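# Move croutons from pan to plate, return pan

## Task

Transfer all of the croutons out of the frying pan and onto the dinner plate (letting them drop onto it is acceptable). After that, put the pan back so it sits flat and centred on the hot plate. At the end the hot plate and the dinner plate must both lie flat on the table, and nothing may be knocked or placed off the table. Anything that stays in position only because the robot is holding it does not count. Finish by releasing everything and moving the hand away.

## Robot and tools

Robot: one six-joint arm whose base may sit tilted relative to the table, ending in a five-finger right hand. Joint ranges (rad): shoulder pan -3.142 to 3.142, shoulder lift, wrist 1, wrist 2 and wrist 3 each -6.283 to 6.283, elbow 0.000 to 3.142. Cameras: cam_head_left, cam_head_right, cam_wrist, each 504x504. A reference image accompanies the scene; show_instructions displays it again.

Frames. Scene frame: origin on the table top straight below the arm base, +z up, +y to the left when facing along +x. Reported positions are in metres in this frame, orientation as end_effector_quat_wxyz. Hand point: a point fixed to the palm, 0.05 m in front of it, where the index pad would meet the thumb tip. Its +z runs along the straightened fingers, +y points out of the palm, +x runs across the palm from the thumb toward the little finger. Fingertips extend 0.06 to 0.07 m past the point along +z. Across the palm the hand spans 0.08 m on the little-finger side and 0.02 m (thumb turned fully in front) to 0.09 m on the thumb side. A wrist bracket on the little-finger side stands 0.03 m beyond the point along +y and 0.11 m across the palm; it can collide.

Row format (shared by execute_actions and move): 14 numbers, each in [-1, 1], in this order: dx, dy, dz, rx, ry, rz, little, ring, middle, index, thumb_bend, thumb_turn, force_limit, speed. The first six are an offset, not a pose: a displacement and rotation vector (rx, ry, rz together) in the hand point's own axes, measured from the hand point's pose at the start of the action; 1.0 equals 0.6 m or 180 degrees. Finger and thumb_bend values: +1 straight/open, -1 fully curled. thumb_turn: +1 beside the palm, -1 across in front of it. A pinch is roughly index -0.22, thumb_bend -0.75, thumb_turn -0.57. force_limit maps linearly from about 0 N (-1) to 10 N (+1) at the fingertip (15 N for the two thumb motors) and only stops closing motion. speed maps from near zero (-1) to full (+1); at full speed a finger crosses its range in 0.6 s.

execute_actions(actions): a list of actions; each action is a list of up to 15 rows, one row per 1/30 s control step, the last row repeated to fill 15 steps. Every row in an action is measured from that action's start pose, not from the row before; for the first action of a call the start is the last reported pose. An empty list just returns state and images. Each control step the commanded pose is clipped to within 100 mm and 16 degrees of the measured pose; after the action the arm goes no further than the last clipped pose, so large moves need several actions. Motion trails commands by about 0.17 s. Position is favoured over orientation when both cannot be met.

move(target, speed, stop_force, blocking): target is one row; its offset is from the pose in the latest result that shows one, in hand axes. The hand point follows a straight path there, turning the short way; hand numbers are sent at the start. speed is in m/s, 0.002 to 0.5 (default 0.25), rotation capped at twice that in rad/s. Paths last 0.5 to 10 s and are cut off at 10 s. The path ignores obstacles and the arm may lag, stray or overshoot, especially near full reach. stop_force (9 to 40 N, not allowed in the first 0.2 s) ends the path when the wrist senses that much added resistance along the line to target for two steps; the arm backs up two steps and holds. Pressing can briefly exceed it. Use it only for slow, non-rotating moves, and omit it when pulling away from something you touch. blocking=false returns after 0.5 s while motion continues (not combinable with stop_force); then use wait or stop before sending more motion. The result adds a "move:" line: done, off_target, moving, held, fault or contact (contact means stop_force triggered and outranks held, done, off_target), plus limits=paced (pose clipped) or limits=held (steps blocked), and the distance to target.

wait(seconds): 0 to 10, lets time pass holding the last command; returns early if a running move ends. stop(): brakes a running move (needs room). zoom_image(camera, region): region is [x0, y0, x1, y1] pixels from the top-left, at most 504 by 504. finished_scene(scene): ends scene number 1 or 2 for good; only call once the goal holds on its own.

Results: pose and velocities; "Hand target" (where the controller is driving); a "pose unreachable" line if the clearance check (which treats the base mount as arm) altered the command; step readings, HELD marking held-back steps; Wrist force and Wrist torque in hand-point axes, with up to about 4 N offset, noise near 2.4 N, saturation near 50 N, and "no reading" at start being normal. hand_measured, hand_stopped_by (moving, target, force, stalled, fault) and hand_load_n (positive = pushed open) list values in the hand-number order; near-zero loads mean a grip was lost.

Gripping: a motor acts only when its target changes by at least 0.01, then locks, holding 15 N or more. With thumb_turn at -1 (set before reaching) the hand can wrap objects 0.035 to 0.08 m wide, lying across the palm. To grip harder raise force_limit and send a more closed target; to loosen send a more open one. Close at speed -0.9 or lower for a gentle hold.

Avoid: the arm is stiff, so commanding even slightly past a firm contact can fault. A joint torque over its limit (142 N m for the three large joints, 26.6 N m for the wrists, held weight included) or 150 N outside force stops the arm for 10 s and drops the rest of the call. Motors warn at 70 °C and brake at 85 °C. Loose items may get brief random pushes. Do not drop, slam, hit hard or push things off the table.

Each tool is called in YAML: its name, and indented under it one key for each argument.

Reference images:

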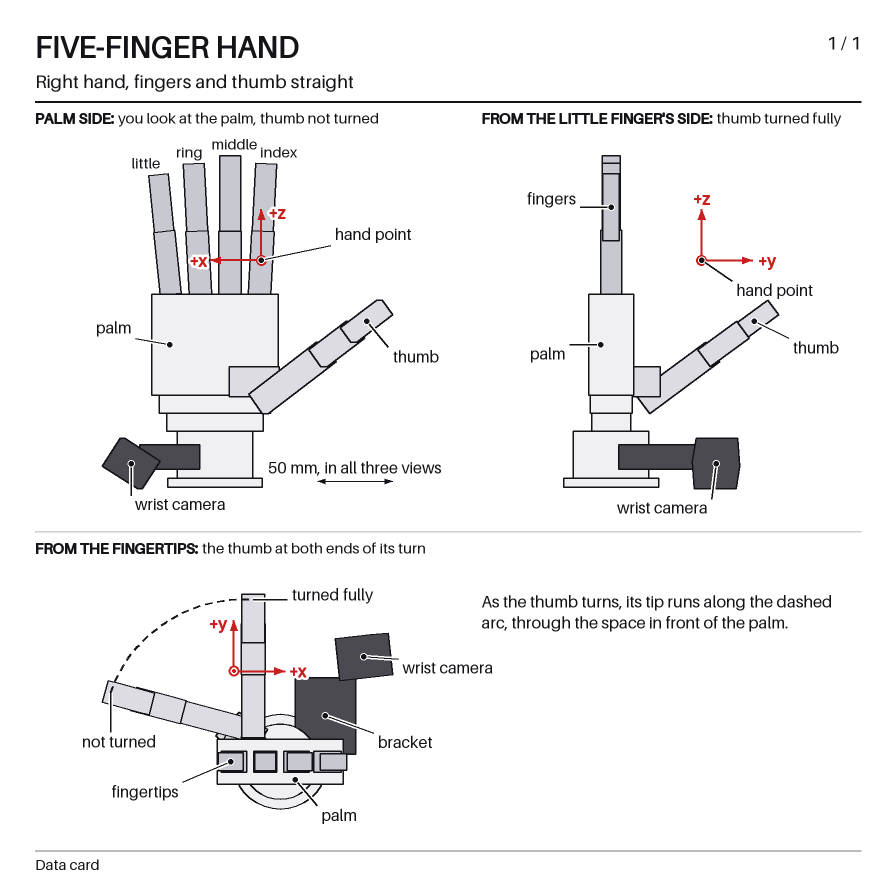

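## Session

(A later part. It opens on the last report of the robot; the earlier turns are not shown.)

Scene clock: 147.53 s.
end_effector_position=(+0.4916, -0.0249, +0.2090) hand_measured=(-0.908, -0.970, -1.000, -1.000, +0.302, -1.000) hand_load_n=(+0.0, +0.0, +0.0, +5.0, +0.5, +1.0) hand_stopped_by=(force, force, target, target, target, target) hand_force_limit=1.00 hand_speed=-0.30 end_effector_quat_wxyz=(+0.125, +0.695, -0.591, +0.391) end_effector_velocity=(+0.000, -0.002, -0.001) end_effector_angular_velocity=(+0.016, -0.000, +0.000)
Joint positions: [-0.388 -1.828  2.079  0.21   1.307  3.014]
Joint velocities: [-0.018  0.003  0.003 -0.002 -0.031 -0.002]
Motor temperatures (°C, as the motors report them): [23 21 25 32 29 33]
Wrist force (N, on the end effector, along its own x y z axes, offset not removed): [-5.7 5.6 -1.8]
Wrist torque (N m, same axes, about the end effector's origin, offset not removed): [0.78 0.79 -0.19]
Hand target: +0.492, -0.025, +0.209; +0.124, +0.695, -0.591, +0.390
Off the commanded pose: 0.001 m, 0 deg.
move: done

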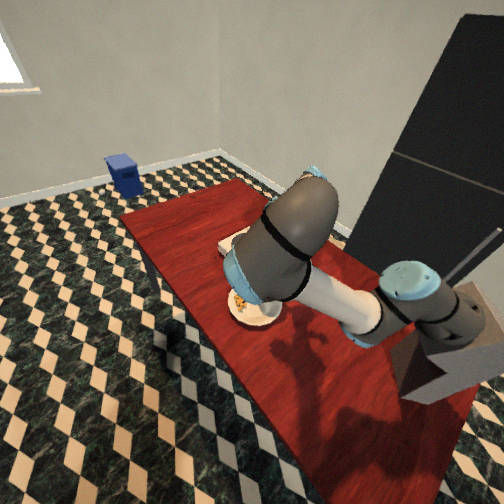

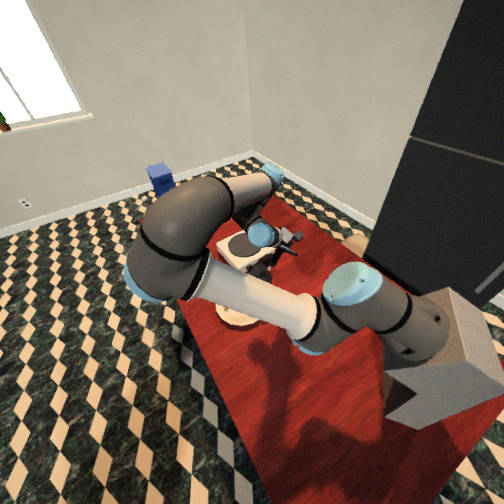

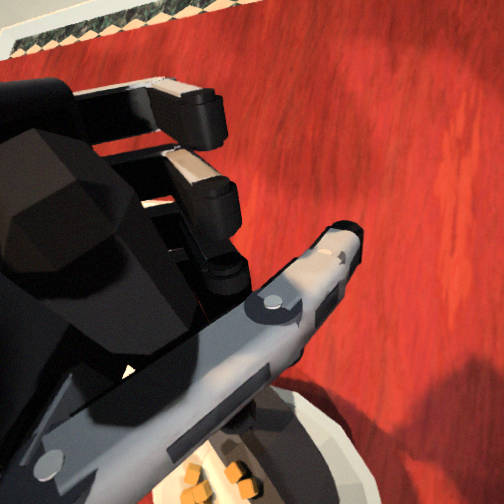

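move:
  target: [-0.102,-0.062,-0.146,0,0.235,-0.1,-1,-1,-1,-1,0.3,-1,1,-0.3]
  speed: 0.06

move:
  target: [0,0.03,-0.04,0,0,0,-0.1,-0.1,-0.1,-0.1,0.3,-1,1,-0.3]
  speed: 0.02

Scene clock: 160.47 s.
end_effector_position=(+0.4916, +0.0844, +0.2358) hand_measured=(-0.908, -0.970, -1.000, -1.000, +0.302, -1.000) hand_load_n=(+0.0, +1.5, +0.0, +0.0, +0.0, +0.0) hand_stopped_by=(force, force, target, target, target, target) hand_force_limit=1.00 hand_speed=-0.30 end_effector_quat_wxyz=(+0.387, +0.591, -0.392, +0.590) end_effector_velocity=(-0.000, +0.001, +0.000) end_effector_angular_velocity=(-0.017, -0.001, -0.006)
Joint positions: [ 0.495 -1.442  1.688  0.517  2.82   3.293]
Joint velocities: [ 0.007  0.02  -0.015  0.036  0.02   0.035]
Motor temperatures (°C, as the motors report them): [23 21 25 32 29 33]
Wrist force (N, on the end effector, along its own x y z axes, offset not removed): [-2.9 4.1 -2.8]
Wrist torque (N m, same axes, about the end effector's origin, offset not removed): [0.74 0.53 -0.01]
Hand target: +0.492, +0.085, +0.236; +0.388, +0.590, -0.391, +0.590
Off the commanded pose: 0.001 m, 0 deg.
move: done

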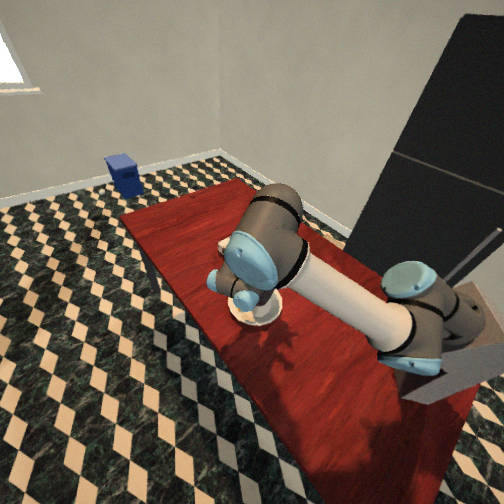

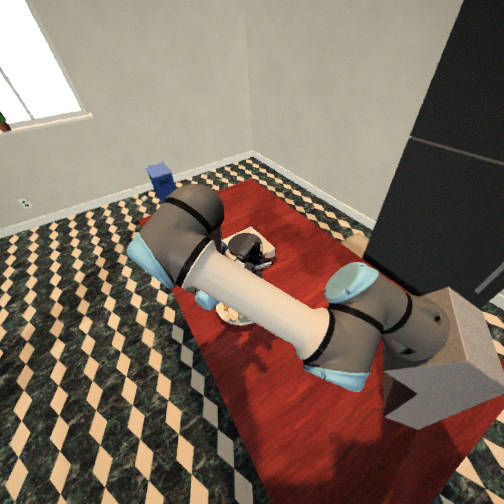

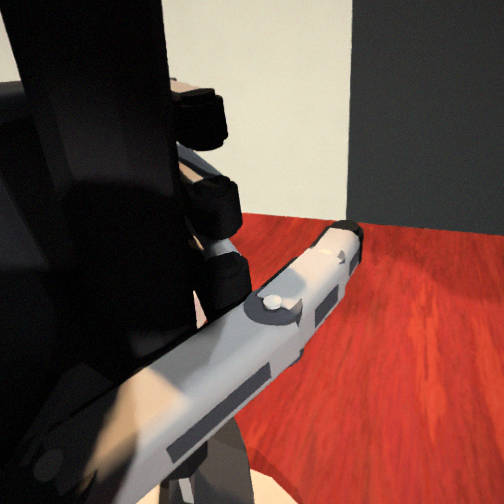

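Scene clock: 162.27 s.
end_effector_position=(+0.4659, +0.0991, +0.2358) hand_measured=(-0.100, -0.100, -0.100, -0.100, +0.302, -1.000) hand_load_n=(+0.0, +0.0, +0.5, +0.0, +0.5, +0.5) hand_stopped_by=(target, target, target, target, target, target) hand_force_limit=1.00 hand_speed=-0.30 end_effector_quat_wxyz=(+0.387, +0.591, -0.391, +0.590) end_effector_velocity=(-0.003, +0.002, +0.000) end_effector_angular_velocity=(-0.001, +0.001, -0.002)
Joint positions: [ 0.561 -1.419  1.717  0.623  2.864  3.459]
Joint velocities: [0.007 0.005 0.001 0.02  0.004 0.024]
Motor temperatures (°C, as the motors report them): [23 21 25 32 29 33]
Wrist force (N, on the end effector, along its own x y z axes, offset not removed): [-4.8 2.4 -3.8]
Wrist torque (N m, same axes, about the end effector's origin, offset not removed): [0.38 0.59 -0.07]
Hand target: +0.466, +0.099, +0.236; +0.387, +0.590, -0.391, +0.590
Off the commanded pose: 0.000 m, 0 deg.
move: done

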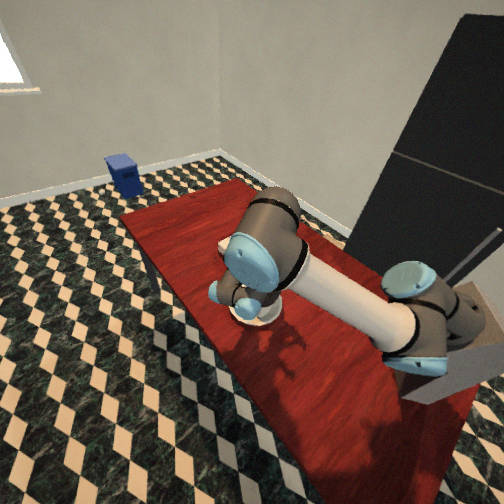

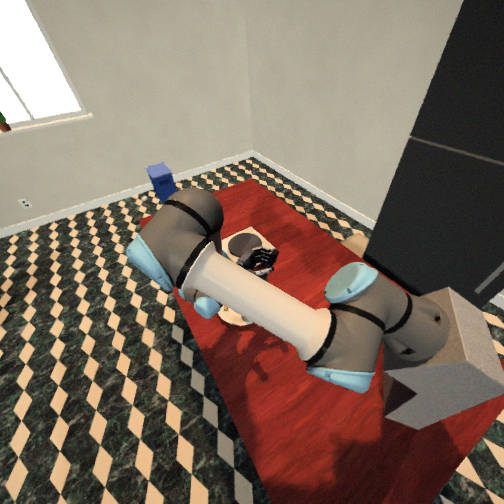

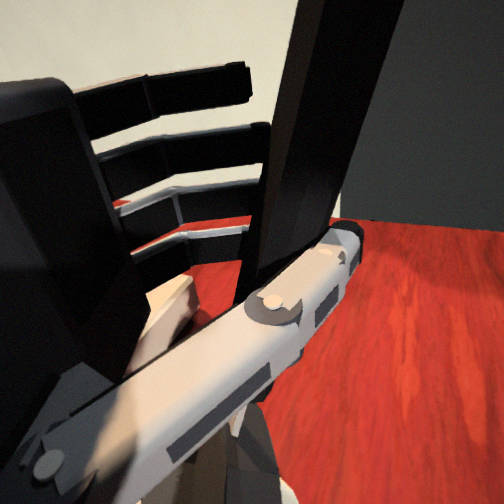

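move:
  target: [0,0.02,0,0,0,0,-0.1,-0.1,-0.1,-0.1,-1,-1,1,-0.6]
  speed: 0.01

move:
  target: [0,0,0,0,0,0,-1,-1,-1,-1,-1,-1,1,-0.7]

Scene clock: 168.27 s.
end_effector_position=(+0.4548, +0.0944, +0.2357) hand_measured=(-0.100, -0.100, -0.100, -0.100, -0.996, -1.000) hand_load_n=(+0.0, +0.0, +0.0, +0.5, +2.5, +0.5) hand_stopped_by=(target, target, target, target, target, target) hand_force_limit=1.00 hand_speed=-0.60 end_effector_quat_wxyz=(+0.387, +0.591, -0.391, +0.590) end_effector_velocity=(-0.000, -0.000, -0.000) end_effector_angular_velocity=(-0.000, +0.002, -0.001)
Joint positions: [ 0.564 -1.425  1.752  0.603  2.866  3.468]
Joint velocities: [-0.     0.001  0.     0.001 -0.001 -0.   ]
Motor temperatures (°C, as the motors report them): [23 21 25 32 29 33]
Wrist force (N, on the end effector, along its own x y z axes, offset not removed): [-3.1 3.8 -1.8]
Wrist torque (N m, same axes, about the end effector's origin, offset not removed): [0.47 0.58 0.03]
Hand target: +0.455, +0.094, +0.236; +0.387, +0.591, -0.391, +0.590
Off the commanded pose: 0.000 m, 0 deg.
move: done

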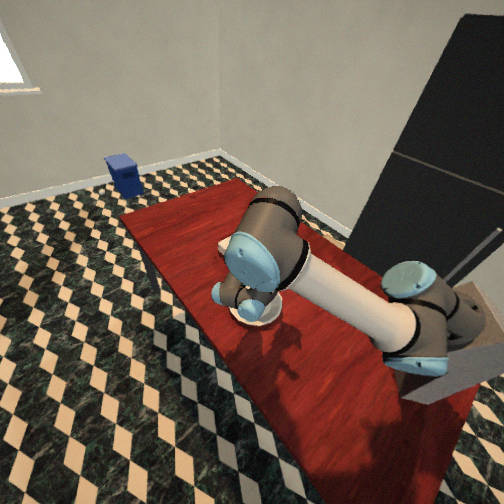

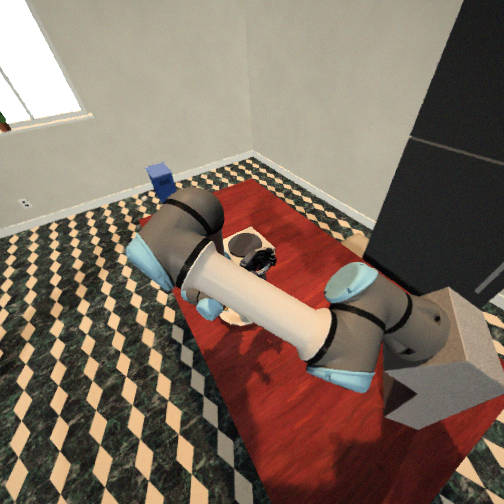

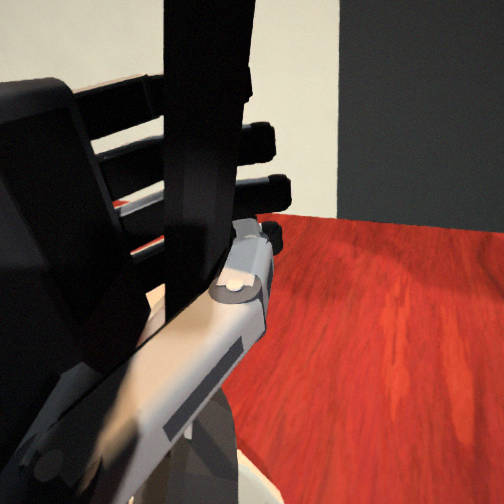

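Scene clock: 169.97 s.
end_effector_position=(+0.4549, +0.0944, +0.2357) hand_measured=(-0.754, -0.810, -0.242, -0.276, -0.996, -1.000) hand_load_n=(+6.5, +10.5, +10.0, +11.0, +3.0, -1.5) hand_stopped_by=(force, force, force, force, target, target) hand_force_limit=1.00 hand_speed=-0.70 end_effector_quat_wxyz=(+0.387, +0.591, -0.391, +0.590) end_effector_velocity=(+0.000, -0.000, +0.000) end_effector_angular_velocity=(-0.000, -0.001, +0.000)
Joint positions: [ 0.564 -1.425  1.752  0.603  2.866  3.468]
Joint velocities: [-0.     0.     0.    -0.     0.001  0.   ]
Motor temperatures (°C, as the motors report them): [23 21 25 32 29 33]
Wrist force (N, on the end effector, along its own x y z axes, offset not removed): [6.2 0.5 -3.2]
Wrist torque (N m, same axes, about the end effector's origin, offset not removed): [0.65 -0.86 2.01]
Hand target: +0.455, +0.094, +0.236; +0.387, +0.591, -0.391, +0.590
Off the commanded pose: 0.000 m, 0 deg.
move: done

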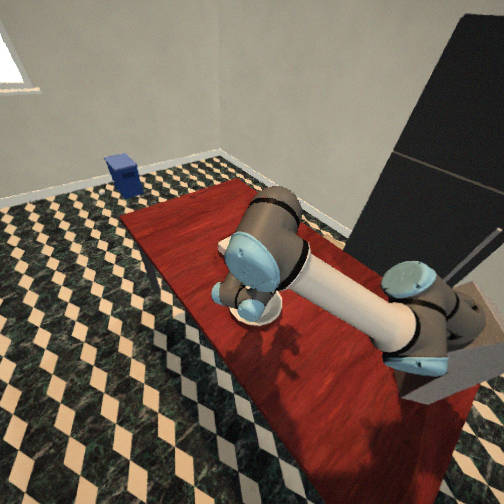

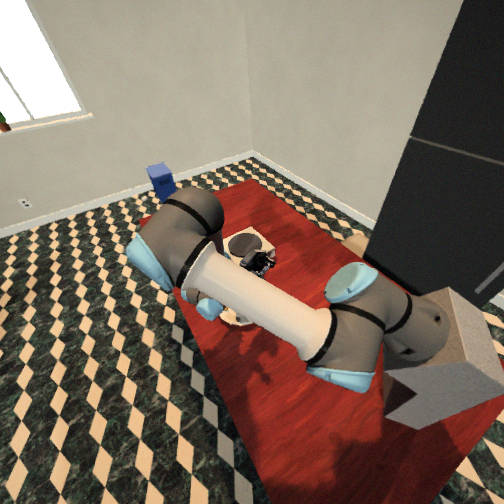

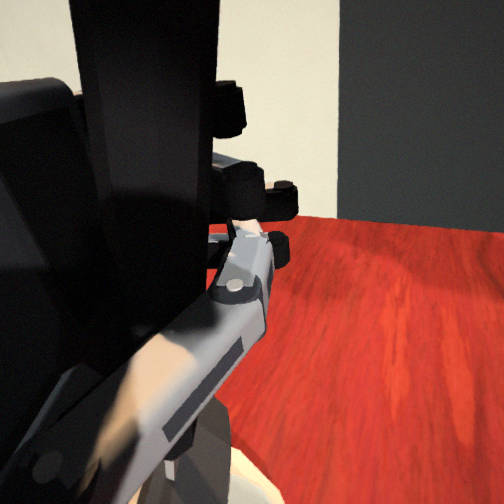

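move:
  target: [0.03,-0.06,0,0,0,-0.1,-0.98,-0.98,-1,-1,-1,-1,1,-0.7]
  speed: 0.025

zoom_image:
  camera: "cam_head_left"
  region: [190,230,310,350]

Scene clock: 182.23 s.
end_effector_position=(+0.4879, +0.1085, +0.2539) hand_measured=(-0.694, -0.670, -0.242, -0.276, -0.986, -0.970) hand_load_n=(+21.5, +20.5, +4.5, +15.5, +22.5, +30.0) hand_stopped_by=(force, force, force, force, target, target) hand_force_limit=1.00 hand_speed=-0.70 end_effector_quat_wxyz=(+0.475, +0.644, -0.294, +0.522) end_effector_velocity=(+0.000, +0.000, +0.000) end_effector_angular_velocity=(+0.000, +0.003, +0.000)
Joint positions: [ 0.555 -1.394  1.621  0.679  2.861  3.13 ]
Joint velocities: [ 0.    -0.    -0.001 -0.    -0.001 -0.004]
Motor temperatures (°C, as the motors report them): [23 21 25 32 29 33]
Wrist force (N, on the end effector, along its own x y z axes, offset not removed): [50.0 11.3 0.6]
Wrist torque (N m, same axes, about the end effector's origin, offset not removed): [0.57 -1.12 9.32]
Hand target: +0.488, +0.109, +0.254; +0.475, +0.645, -0.294, +0.522
Off the commanded pose: 0.000 m, 0 deg.
move: done

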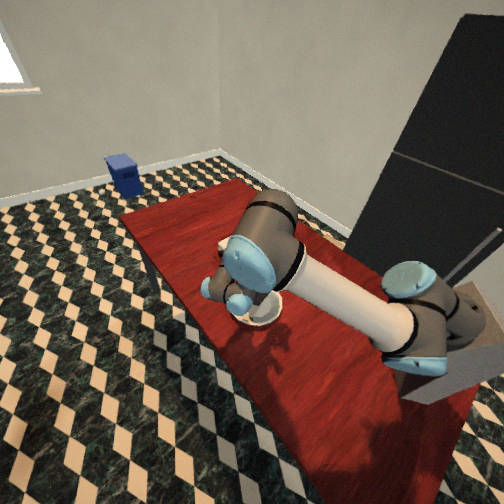

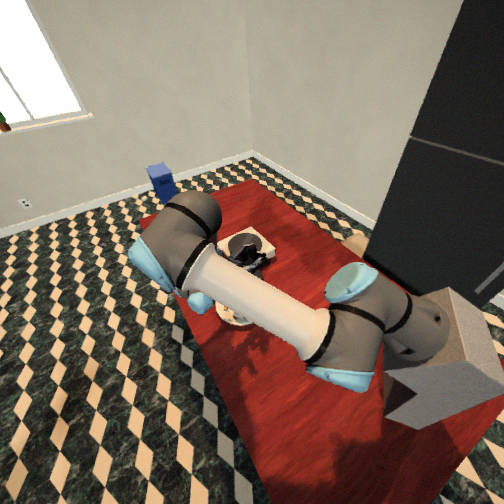

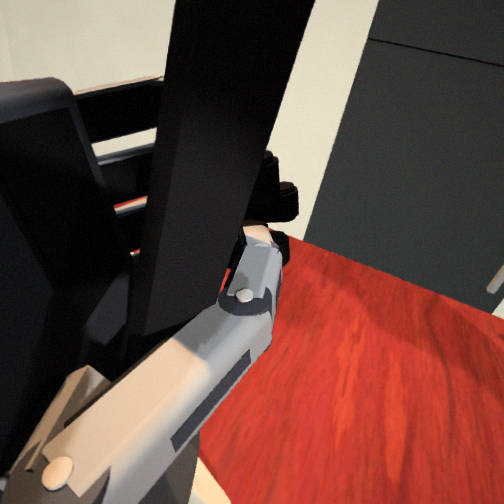

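Region (190, 230, 310, 350) of cam_head_left's 504x504 image, scaled by 4.200, with more detail than that image has.

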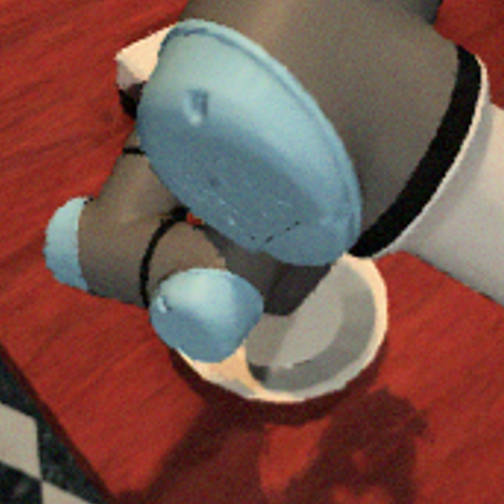

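move:
  target: [0.06,0.05,0,0,0,0,-1,-1,-1,-1,-1,-1,1,-0.7]
  speed: 0.02

zoom_image:
  camera: "cam_head_left"
  region: [190,230,310,350]

Scene clock: 187.90 s.
end_effector_position=(+0.4717, +0.1014, +0.2970) hand_measured=(-0.698, -0.672, -0.242, -0.276, -0.986, -0.972) hand_load_n=(+2.0, +0.0, +10.0, +18.5, +16.5, +7.0) hand_stopped_by=(force, force, force, force, target, target) hand_force_limit=1.00 hand_speed=-0.70 end_effector_quat_wxyz=(+0.475, +0.644, -0.294, +0.522) end_effector_velocity=(-0.001, -0.000, +0.003) end_effector_angular_velocity=(-0.001, +0.001, +0.000)
Joint positions: [ 0.525 -1.525  1.73   0.625  2.841  3.05 ]
Joint velocities: [-0.002 -0.008  0.006 -0.003 -0.001 -0.006]
Motor temperatures (°C, as the motors report them): [23 21 25 32 29 33]
Wrist force (N, on the end effector, along its own x y z axes, offset not removed): [-3.6 1.8 -0.1]
Wrist torque (N m, same axes, about the end effector's origin, offset not removed): [0.35 0.01 0.29]
Hand target: +0.472, +0.101, +0.297; +0.475, +0.644, -0.294, +0.522
Off the commanded pose: 0.000 m, 0 deg.
move: done

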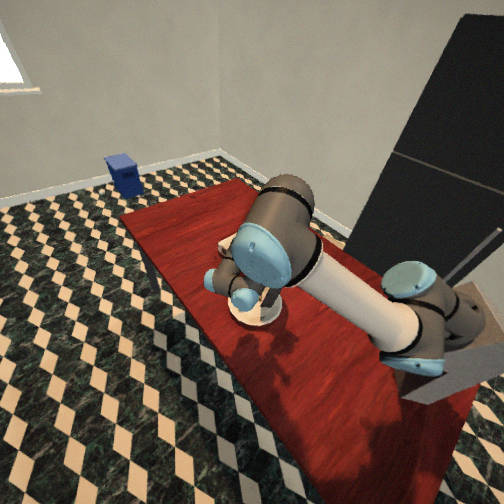

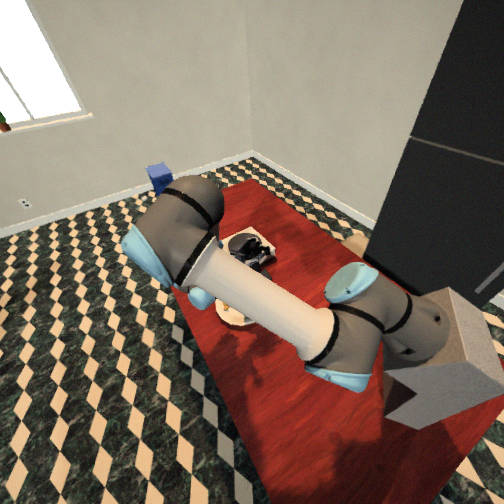

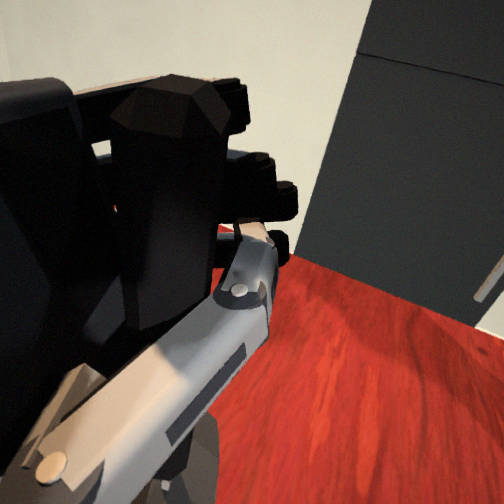

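Region (190, 230, 310, 350) of cam_head_left's 504x504 image, scaled by 4.200, with more detail than that image has.

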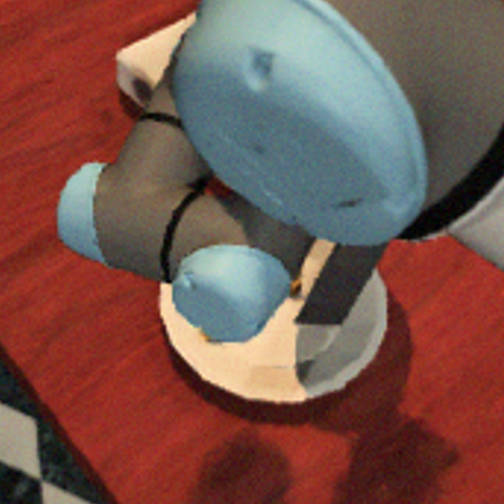

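move:
  target: [-0.06,0,0.03,0,0,0.1,-0.98,-0.98,-1,-1,-1,-1,1,-0.7]
  speed: 0.04

move:
  target: [-0.08,0.07,0.17,0,-0.235,0.1,-0.98,-0.98,-1,-1,-1,-1,1,-0.7]
  speed: 0.07

Scene clock: 195.47 s.
end_effector_position=(+0.4687, +0.0808, +0.2627) hand_measured=(-0.742, -0.784, -0.242, -0.276, -0.986, -0.972) hand_load_n=(+0.0, +0.0, +10.0, +18.5, +16.0, +5.5) hand_stopped_by=(force, force, force, force, target, target) hand_force_limit=1.00 hand_speed=-0.70 end_effector_quat_wxyz=(+0.388, +0.591, -0.391, +0.590) end_effector_velocity=(-0.000, -0.001, -0.001) end_effector_angular_velocity=(+0.005, -0.013, +0.000)
Joint positions: [ 0.489 -1.527  1.784  0.493  2.816  3.28 ]
Joint velocities: [-0.001 -0.     0.003 -0.006  0.     0.011]
Motor temperatures (°C, as the motors report them): [23 21 25 32 29 33]
Wrist force (N, on the end effector, along its own x y z axes, offset not removed): [-1.3 1.8 -4.7]
Wrist torque (N m, same axes, about the end effector's origin, offset not removed): [0.43 0.26 -0.04]
Hand target: +0.469, +0.081, +0.263; +0.387, +0.590, -0.392, +0.590
Off the commanded pose: 0.000 m, 0 deg.
move: done

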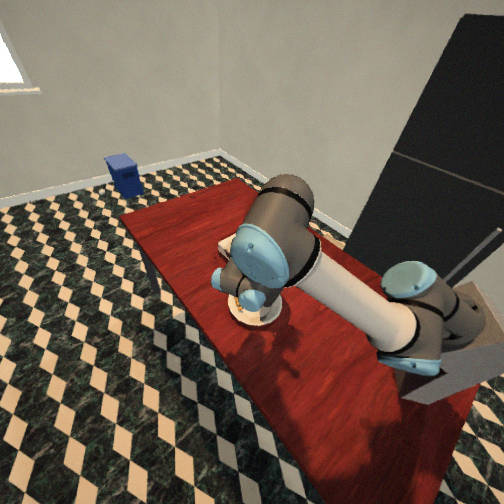

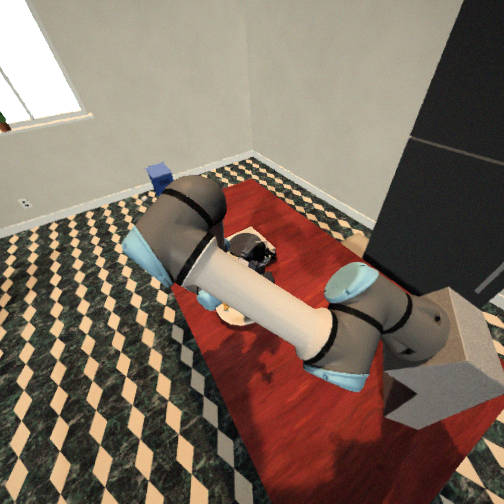

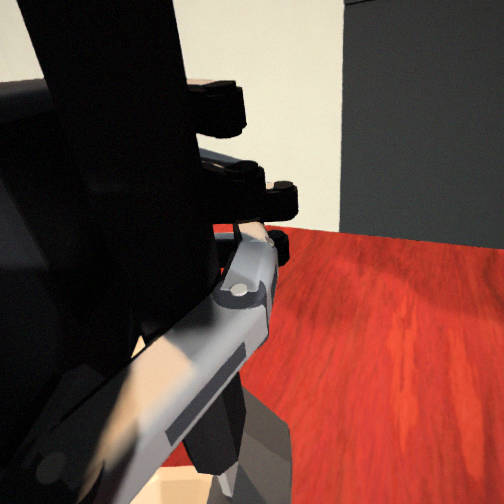

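Scene clock: 201.53 s.
end_effector_position=(+0.4702, -0.0284, +0.2138) hand_measured=(-0.742, -0.784, -0.242, -0.276, -0.986, -0.972) hand_load_n=(+0.0, +1.0, +10.0, +18.5, +16.0, +5.5) hand_stopped_by=(force, force, force, force, target, target) hand_force_limit=1.00 hand_speed=-0.70 end_effector_quat_wxyz=(+0.125, +0.695, -0.590, +0.390) end_effector_velocity=(+0.000, -0.002, -0.001) end_effector_angular_velocity=(+0.016, +0.000, +0.002)
Joint positions: [-0.437 -1.872  2.145  0.194  1.262  2.99 ]
Joint velocities: [-0.019  0.005  0.003 -0.004 -0.031 -0.004]
Motor temperatures (°C, as the motors report them): [23 21 25 32 29 33]
Wrist force (N, on the end effector, along its own x y z axes, offset not removed): [-4.1 1.8 -1.6]
Wrist torque (N m, same axes, about the end effector's origin, offset not removed): [0.29 0.36 -0.19]
Hand target: +0.470, -0.029, +0.214; +0.125, +0.696, -0.591, +0.390
Off the commanded pose: 0.001 m, 0 deg.
move: done

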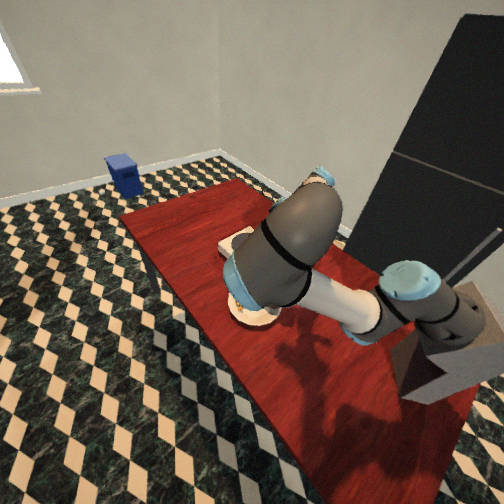

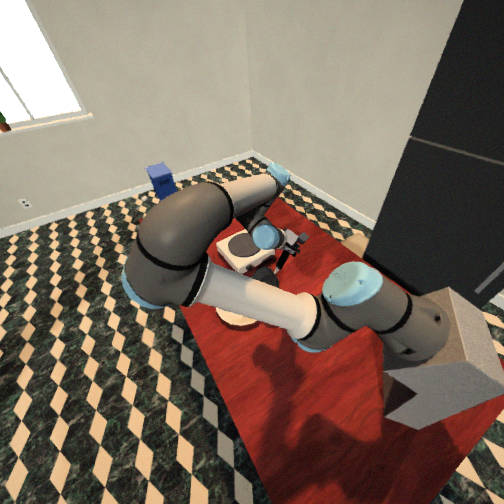

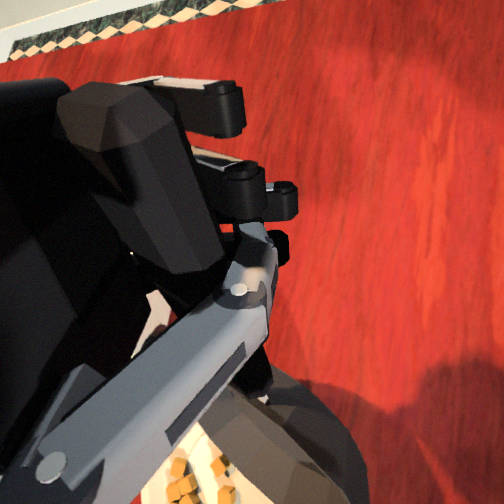

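move:
  target: [-0.065,0,0.01,0,0,0,-0.98,-0.98,-1,-1,-1,-1,1,-0.7]
  speed: 0.03
  stop_force: 14

move:
  target: [0.048,0.018,0.043,0,-0.225,0.095,-0.98,-0.98,-1,-1,-1,-1,1,-0.7]
  speed: 0.07

zoom_image:
  camera: "cam_head_left"
  region: [190,190,350,350]

Scene clock: 206.47 s.
end_effector_position=(+0.4726, -0.0044, +0.1831) hand_measured=(-0.742, -0.784, -0.242, -0.276, -0.986, -0.972) hand_load_n=(+0.0, +1.0, +10.0, +18.5, +16.0, +5.5) hand_stopped_by=(force, force, force, force, target, target) hand_force_limit=1.00 hand_speed=-0.70 end_effector_quat_wxyz=(+0.126, +0.696, -0.590, +0.390) end_effector_velocity=(+0.000, +0.001, -0.002) end_effector_angular_velocity=(-0.000, +0.000, +0.001)
Joint positions: [-0.258 -1.823  2.116  0.156  1.424  3.07 ]
Joint velocities: [ 0.012  0.004 -0.002 -0.004  0.011  0.005]
Motor temperatures (°C, as the motors report them): [23 21 25 32 29 33]
Wrist force (N, on the end effector, along its own x y z axes, offset not removed): [-0.1 4.5 -2.9]
Wrist torque (N m, same axes, about the end effector's origin, offset not removed): [0.67 0.19 0.06]
Hand target: +0.473, -0.004, +0.183; +0.126, +0.695, -0.590, +0.390
Off the commanded pose: 0.000 m, 0 deg.
move: done

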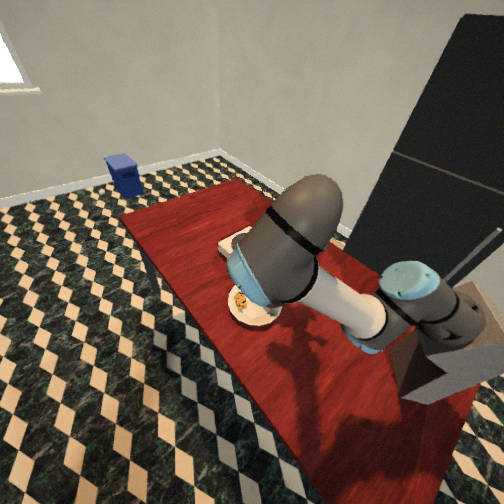

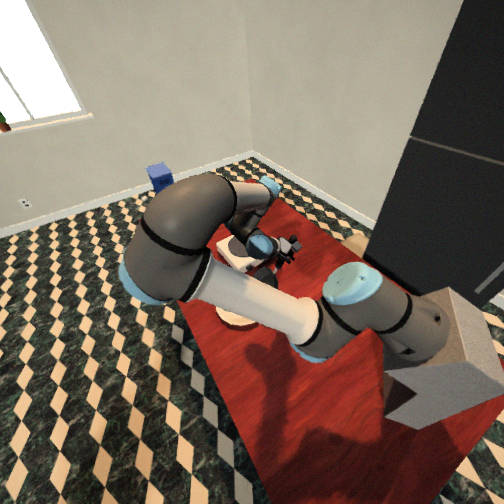

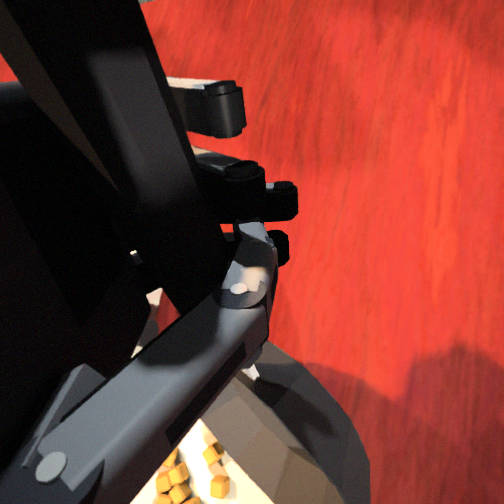

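Scene clock: 212.30 s.
end_effector_position=(+0.4739, -0.0437, +0.1832) hand_measured=(-0.742, -0.784, -0.242, -0.276, -0.986, -0.972) hand_load_n=(+0.0, +0.0, +10.0, +20.5, +16.5, +8.5) hand_stopped_by=(force, force, force, force, target, target) hand_force_limit=1.00 hand_speed=-0.70 end_effector_quat_wxyz=(-0.145, +0.693, -0.692, +0.142) end_effector_velocity=(-0.000, -0.001, -0.000) end_effector_angular_velocity=(+0.014, +0.004, +0.003)
Joint positions: [-0.8   -1.357  2.026  0.346  0.279  2.706]
Joint velocities: [-0.001  0.021 -0.01   0.028 -0.012 -0.035]
Motor temperatures (°C, as the motors report them): [23 21 25 32 29 33]
Wrist force (N, on the end effector, along its own x y z axes, offset not removed): [-1.1 3.8 2.0]
Wrist torque (N m, same axes, about the end effector's origin, offset not removed): [0.03 0.88 -0.26]
Hand target: +0.474, -0.044, +0.183; -0.145, +0.693, -0.692, +0.141
Off the commanded pose: 0.001 m, 0 deg.
move: done

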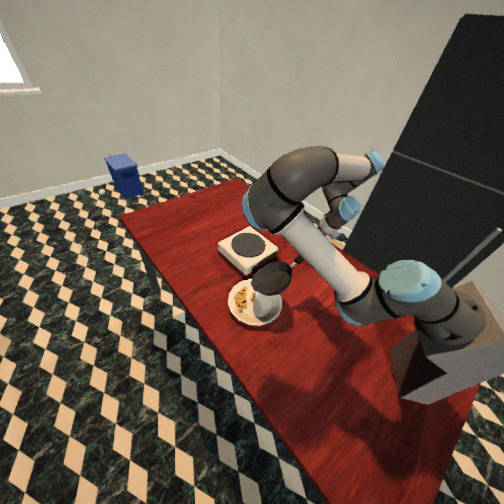

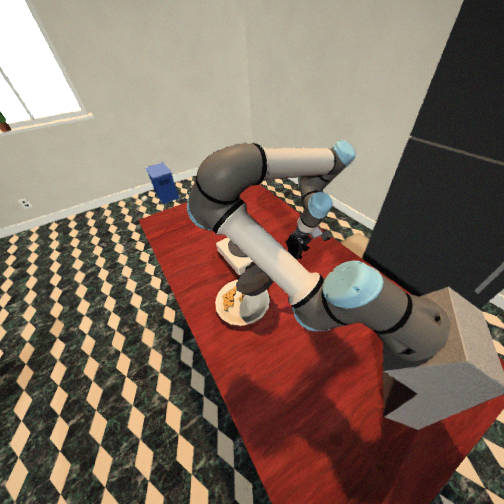

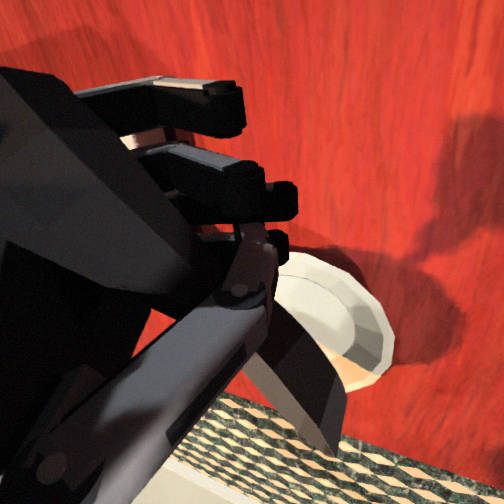

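Region (190, 190, 350, 350) of cam_head_left's 504x504 image, scaled by 3.150, with more detail than that image has.

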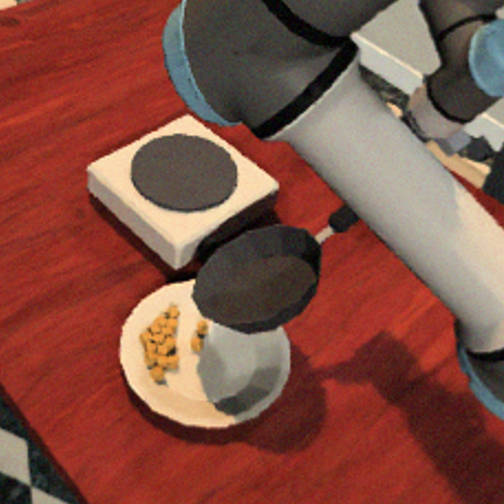

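move:
  target: [0,-0.033,-0.077,0,0,0,-0.98,-0.98,-1,-1,-1,-1,1,-0.7]
  speed: 0.05

move:
  target: [0.158,-0.4,0.169,0,0,0,-0.98,-0.98,-1,-1,-1,-1,1,-0.7]
  speed: 0.08

move:
  target: [0.01,0.07,0.165,0,0,0,-0.98,-0.98,-1,-1,-1,-1,1,-0.7]
  speed: 0.04

zoom_image:
  camera: "cam_head_left"
  region: [200,190,300,290]

Scene clock: 220.20 s.
end_effector_position=(+0.4742, -0.0439, +0.2331) hand_measured=(-0.742, -0.784, -0.242, -0.276, -0.986, -0.972) hand_load_n=(+0.0, +0.0, +10.0, +20.5, +16.5, +8.5) hand_stopped_by=(force, force, force, force, target, target) hand_force_limit=1.00 hand_speed=-0.70 end_effector_quat_wxyz=(-0.145, +0.693, -0.692, +0.143) end_effector_velocity=(-0.001, -0.000, +0.003) end_effector_angular_velocity=(+0.008, +0.006, +0.007)
Joint positions: [-0.934 -1.32   2.037  0.779  0.236  2.21 ]
Joint velocities: [-0.008  0.019 -0.     0.064 -0.002 -0.086]
Motor temperatures (°C, as the motors report them): [23 21 25 32 29 33]
Wrist force (N, on the end effector, along its own x y z axes, offset not removed): [-1.0 3.3 3.2]
Wrist torque (N m, same axes, about the end effector's origin, offset not removed): [0.21 0.88 -0.24]
Hand target: +0.474, -0.044, +0.233; -0.145, +0.693, -0.692, +0.142
Off the commanded pose: 0.001 m, 0 deg.
move: done

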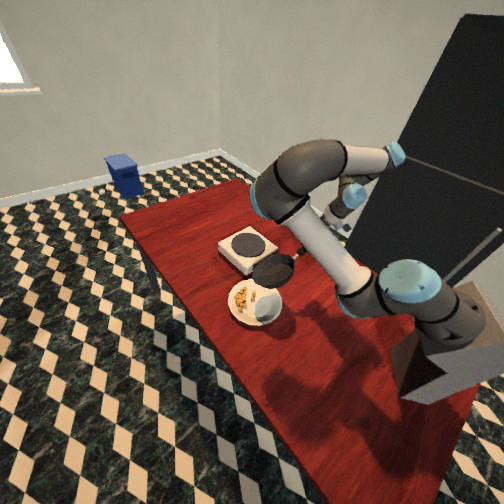

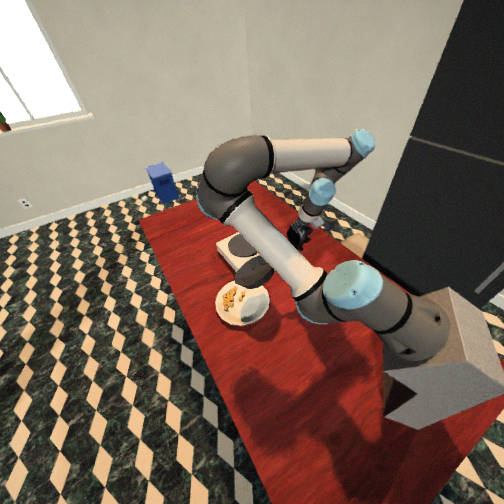

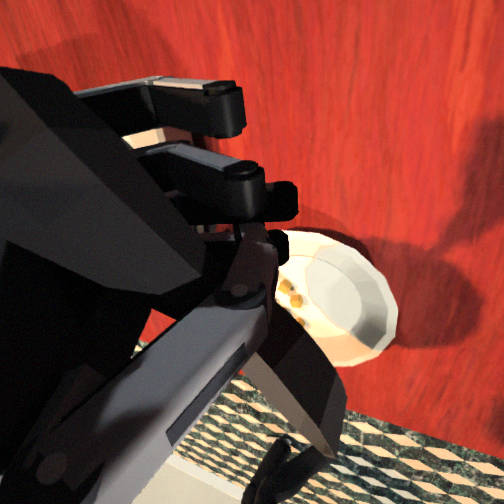

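Scene clock: 224.17 s.
end_effector_position=(+0.7343, -0.1381, +0.2354) hand_measured=(-0.742, -0.784, -0.242, -0.276, -0.986, -0.972) hand_load_n=(+0.0, +0.0, +9.5, +20.5, +16.5, +8.5) hand_stopped_by=(force, force, force, force, target, target) hand_force_limit=1.00 hand_speed=-0.70 end_effector_quat_wxyz=(-0.144, +0.693, -0.692, +0.143) end_effector_velocity=(+0.002, -0.001, +0.001) end_effector_angular_velocity=(-0.000, +0.003, +0.000)
Joint positions: [-0.692 -0.981  1.005  0.73   0.35   2.98 ]
Joint velocities: [ 0.001  0.008 -0.018  0.016  0.001 -0.007]
Motor temperatures (°C, as the motors report them): [23 21 25 32 29 33]
Wrist force (N, on the end effector, along its own x y z axes, offset not removed): [-0.8 1.5 2.3]
Wrist torque (N m, same axes, about the end effector's origin, offset not removed): [-0.23 0.97 -0.35]
Hand target: +0.735, -0.138, +0.235; -0.144, +0.693, -0.692, +0.142
Off the commanded pose: 0.001 m, 0 deg.
move: done

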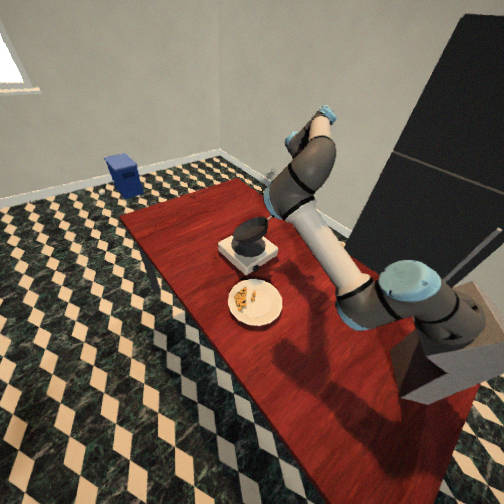

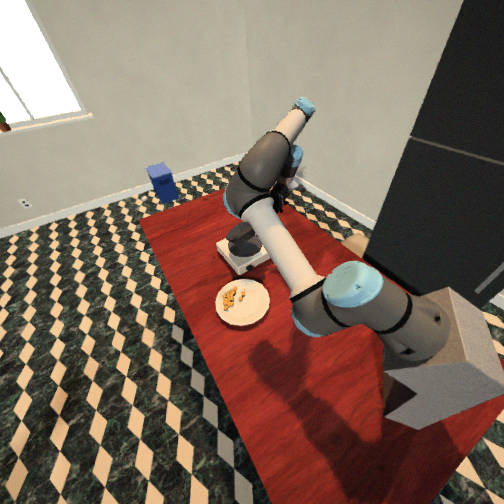

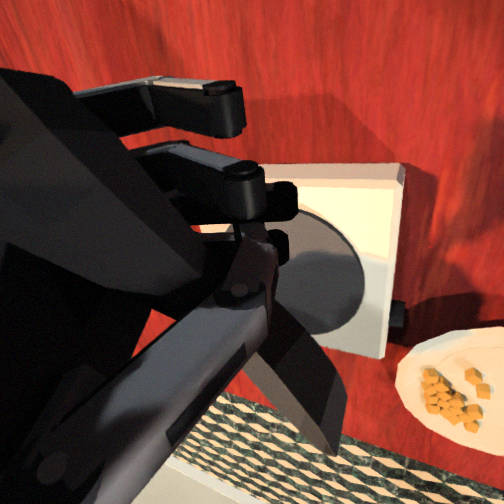

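Scene clock: 227.27 s.
end_effector_position=(+0.7349, -0.1441, +0.1281) hand_measured=(-0.742, -0.784, -0.242, -0.276, -0.986, -0.972) hand_load_n=(+0.0, +0.0, +10.0, +18.5, +16.0, +5.5) hand_stopped_by=(force, force, force, force, target, target) hand_force_limit=1.00 hand_speed=-0.70 end_effector_quat_wxyz=(-0.144, +0.693, -0.692, +0.143) end_effector_velocity=(+0.001, +0.000, -0.002) end_effector_angular_velocity=(+0.000, -0.001, +0.003)
Joint positions: [-0.54  -0.927  1.041  0.43   0.472  3.209]
Joint velocities: [ 0.003  0.001 -0.    -0.007  0.002  0.004]
Motor temperatures (°C, as the motors report them): [23 21 25 32 29 33]
Wrist force (N, on the end effector, along its own x y z axes, offset not removed): [0.4 2.3 -2.1]
Wrist torque (N m, same axes, about the end effector's origin, offset not removed): [0.52 0.12 0.14]
Hand target: +0.735, -0.144, +0.128; -0.144, +0.693, -0.692, +0.143
Off the commanded pose: 0.000 m, 0 deg.
move: done

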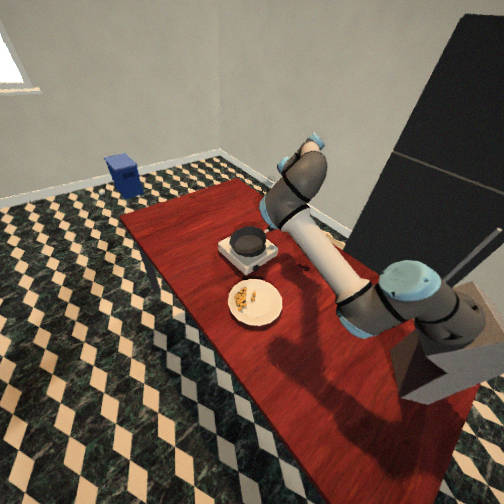

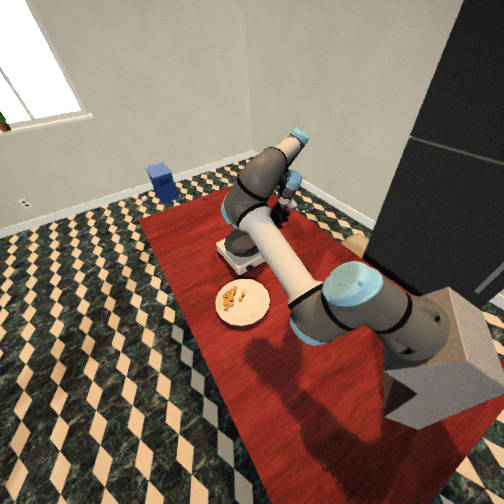

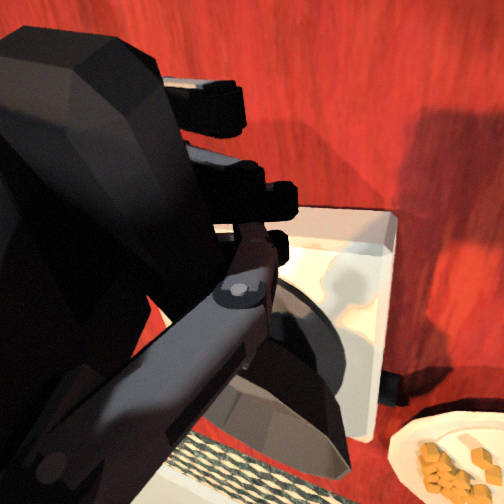

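Region (200, 190, 300, 290) of cam_head_left's 504x504 image, scaled by 5.040, with more detail than that image has.

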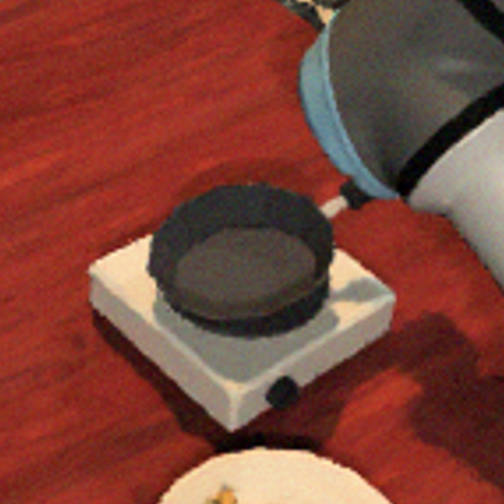

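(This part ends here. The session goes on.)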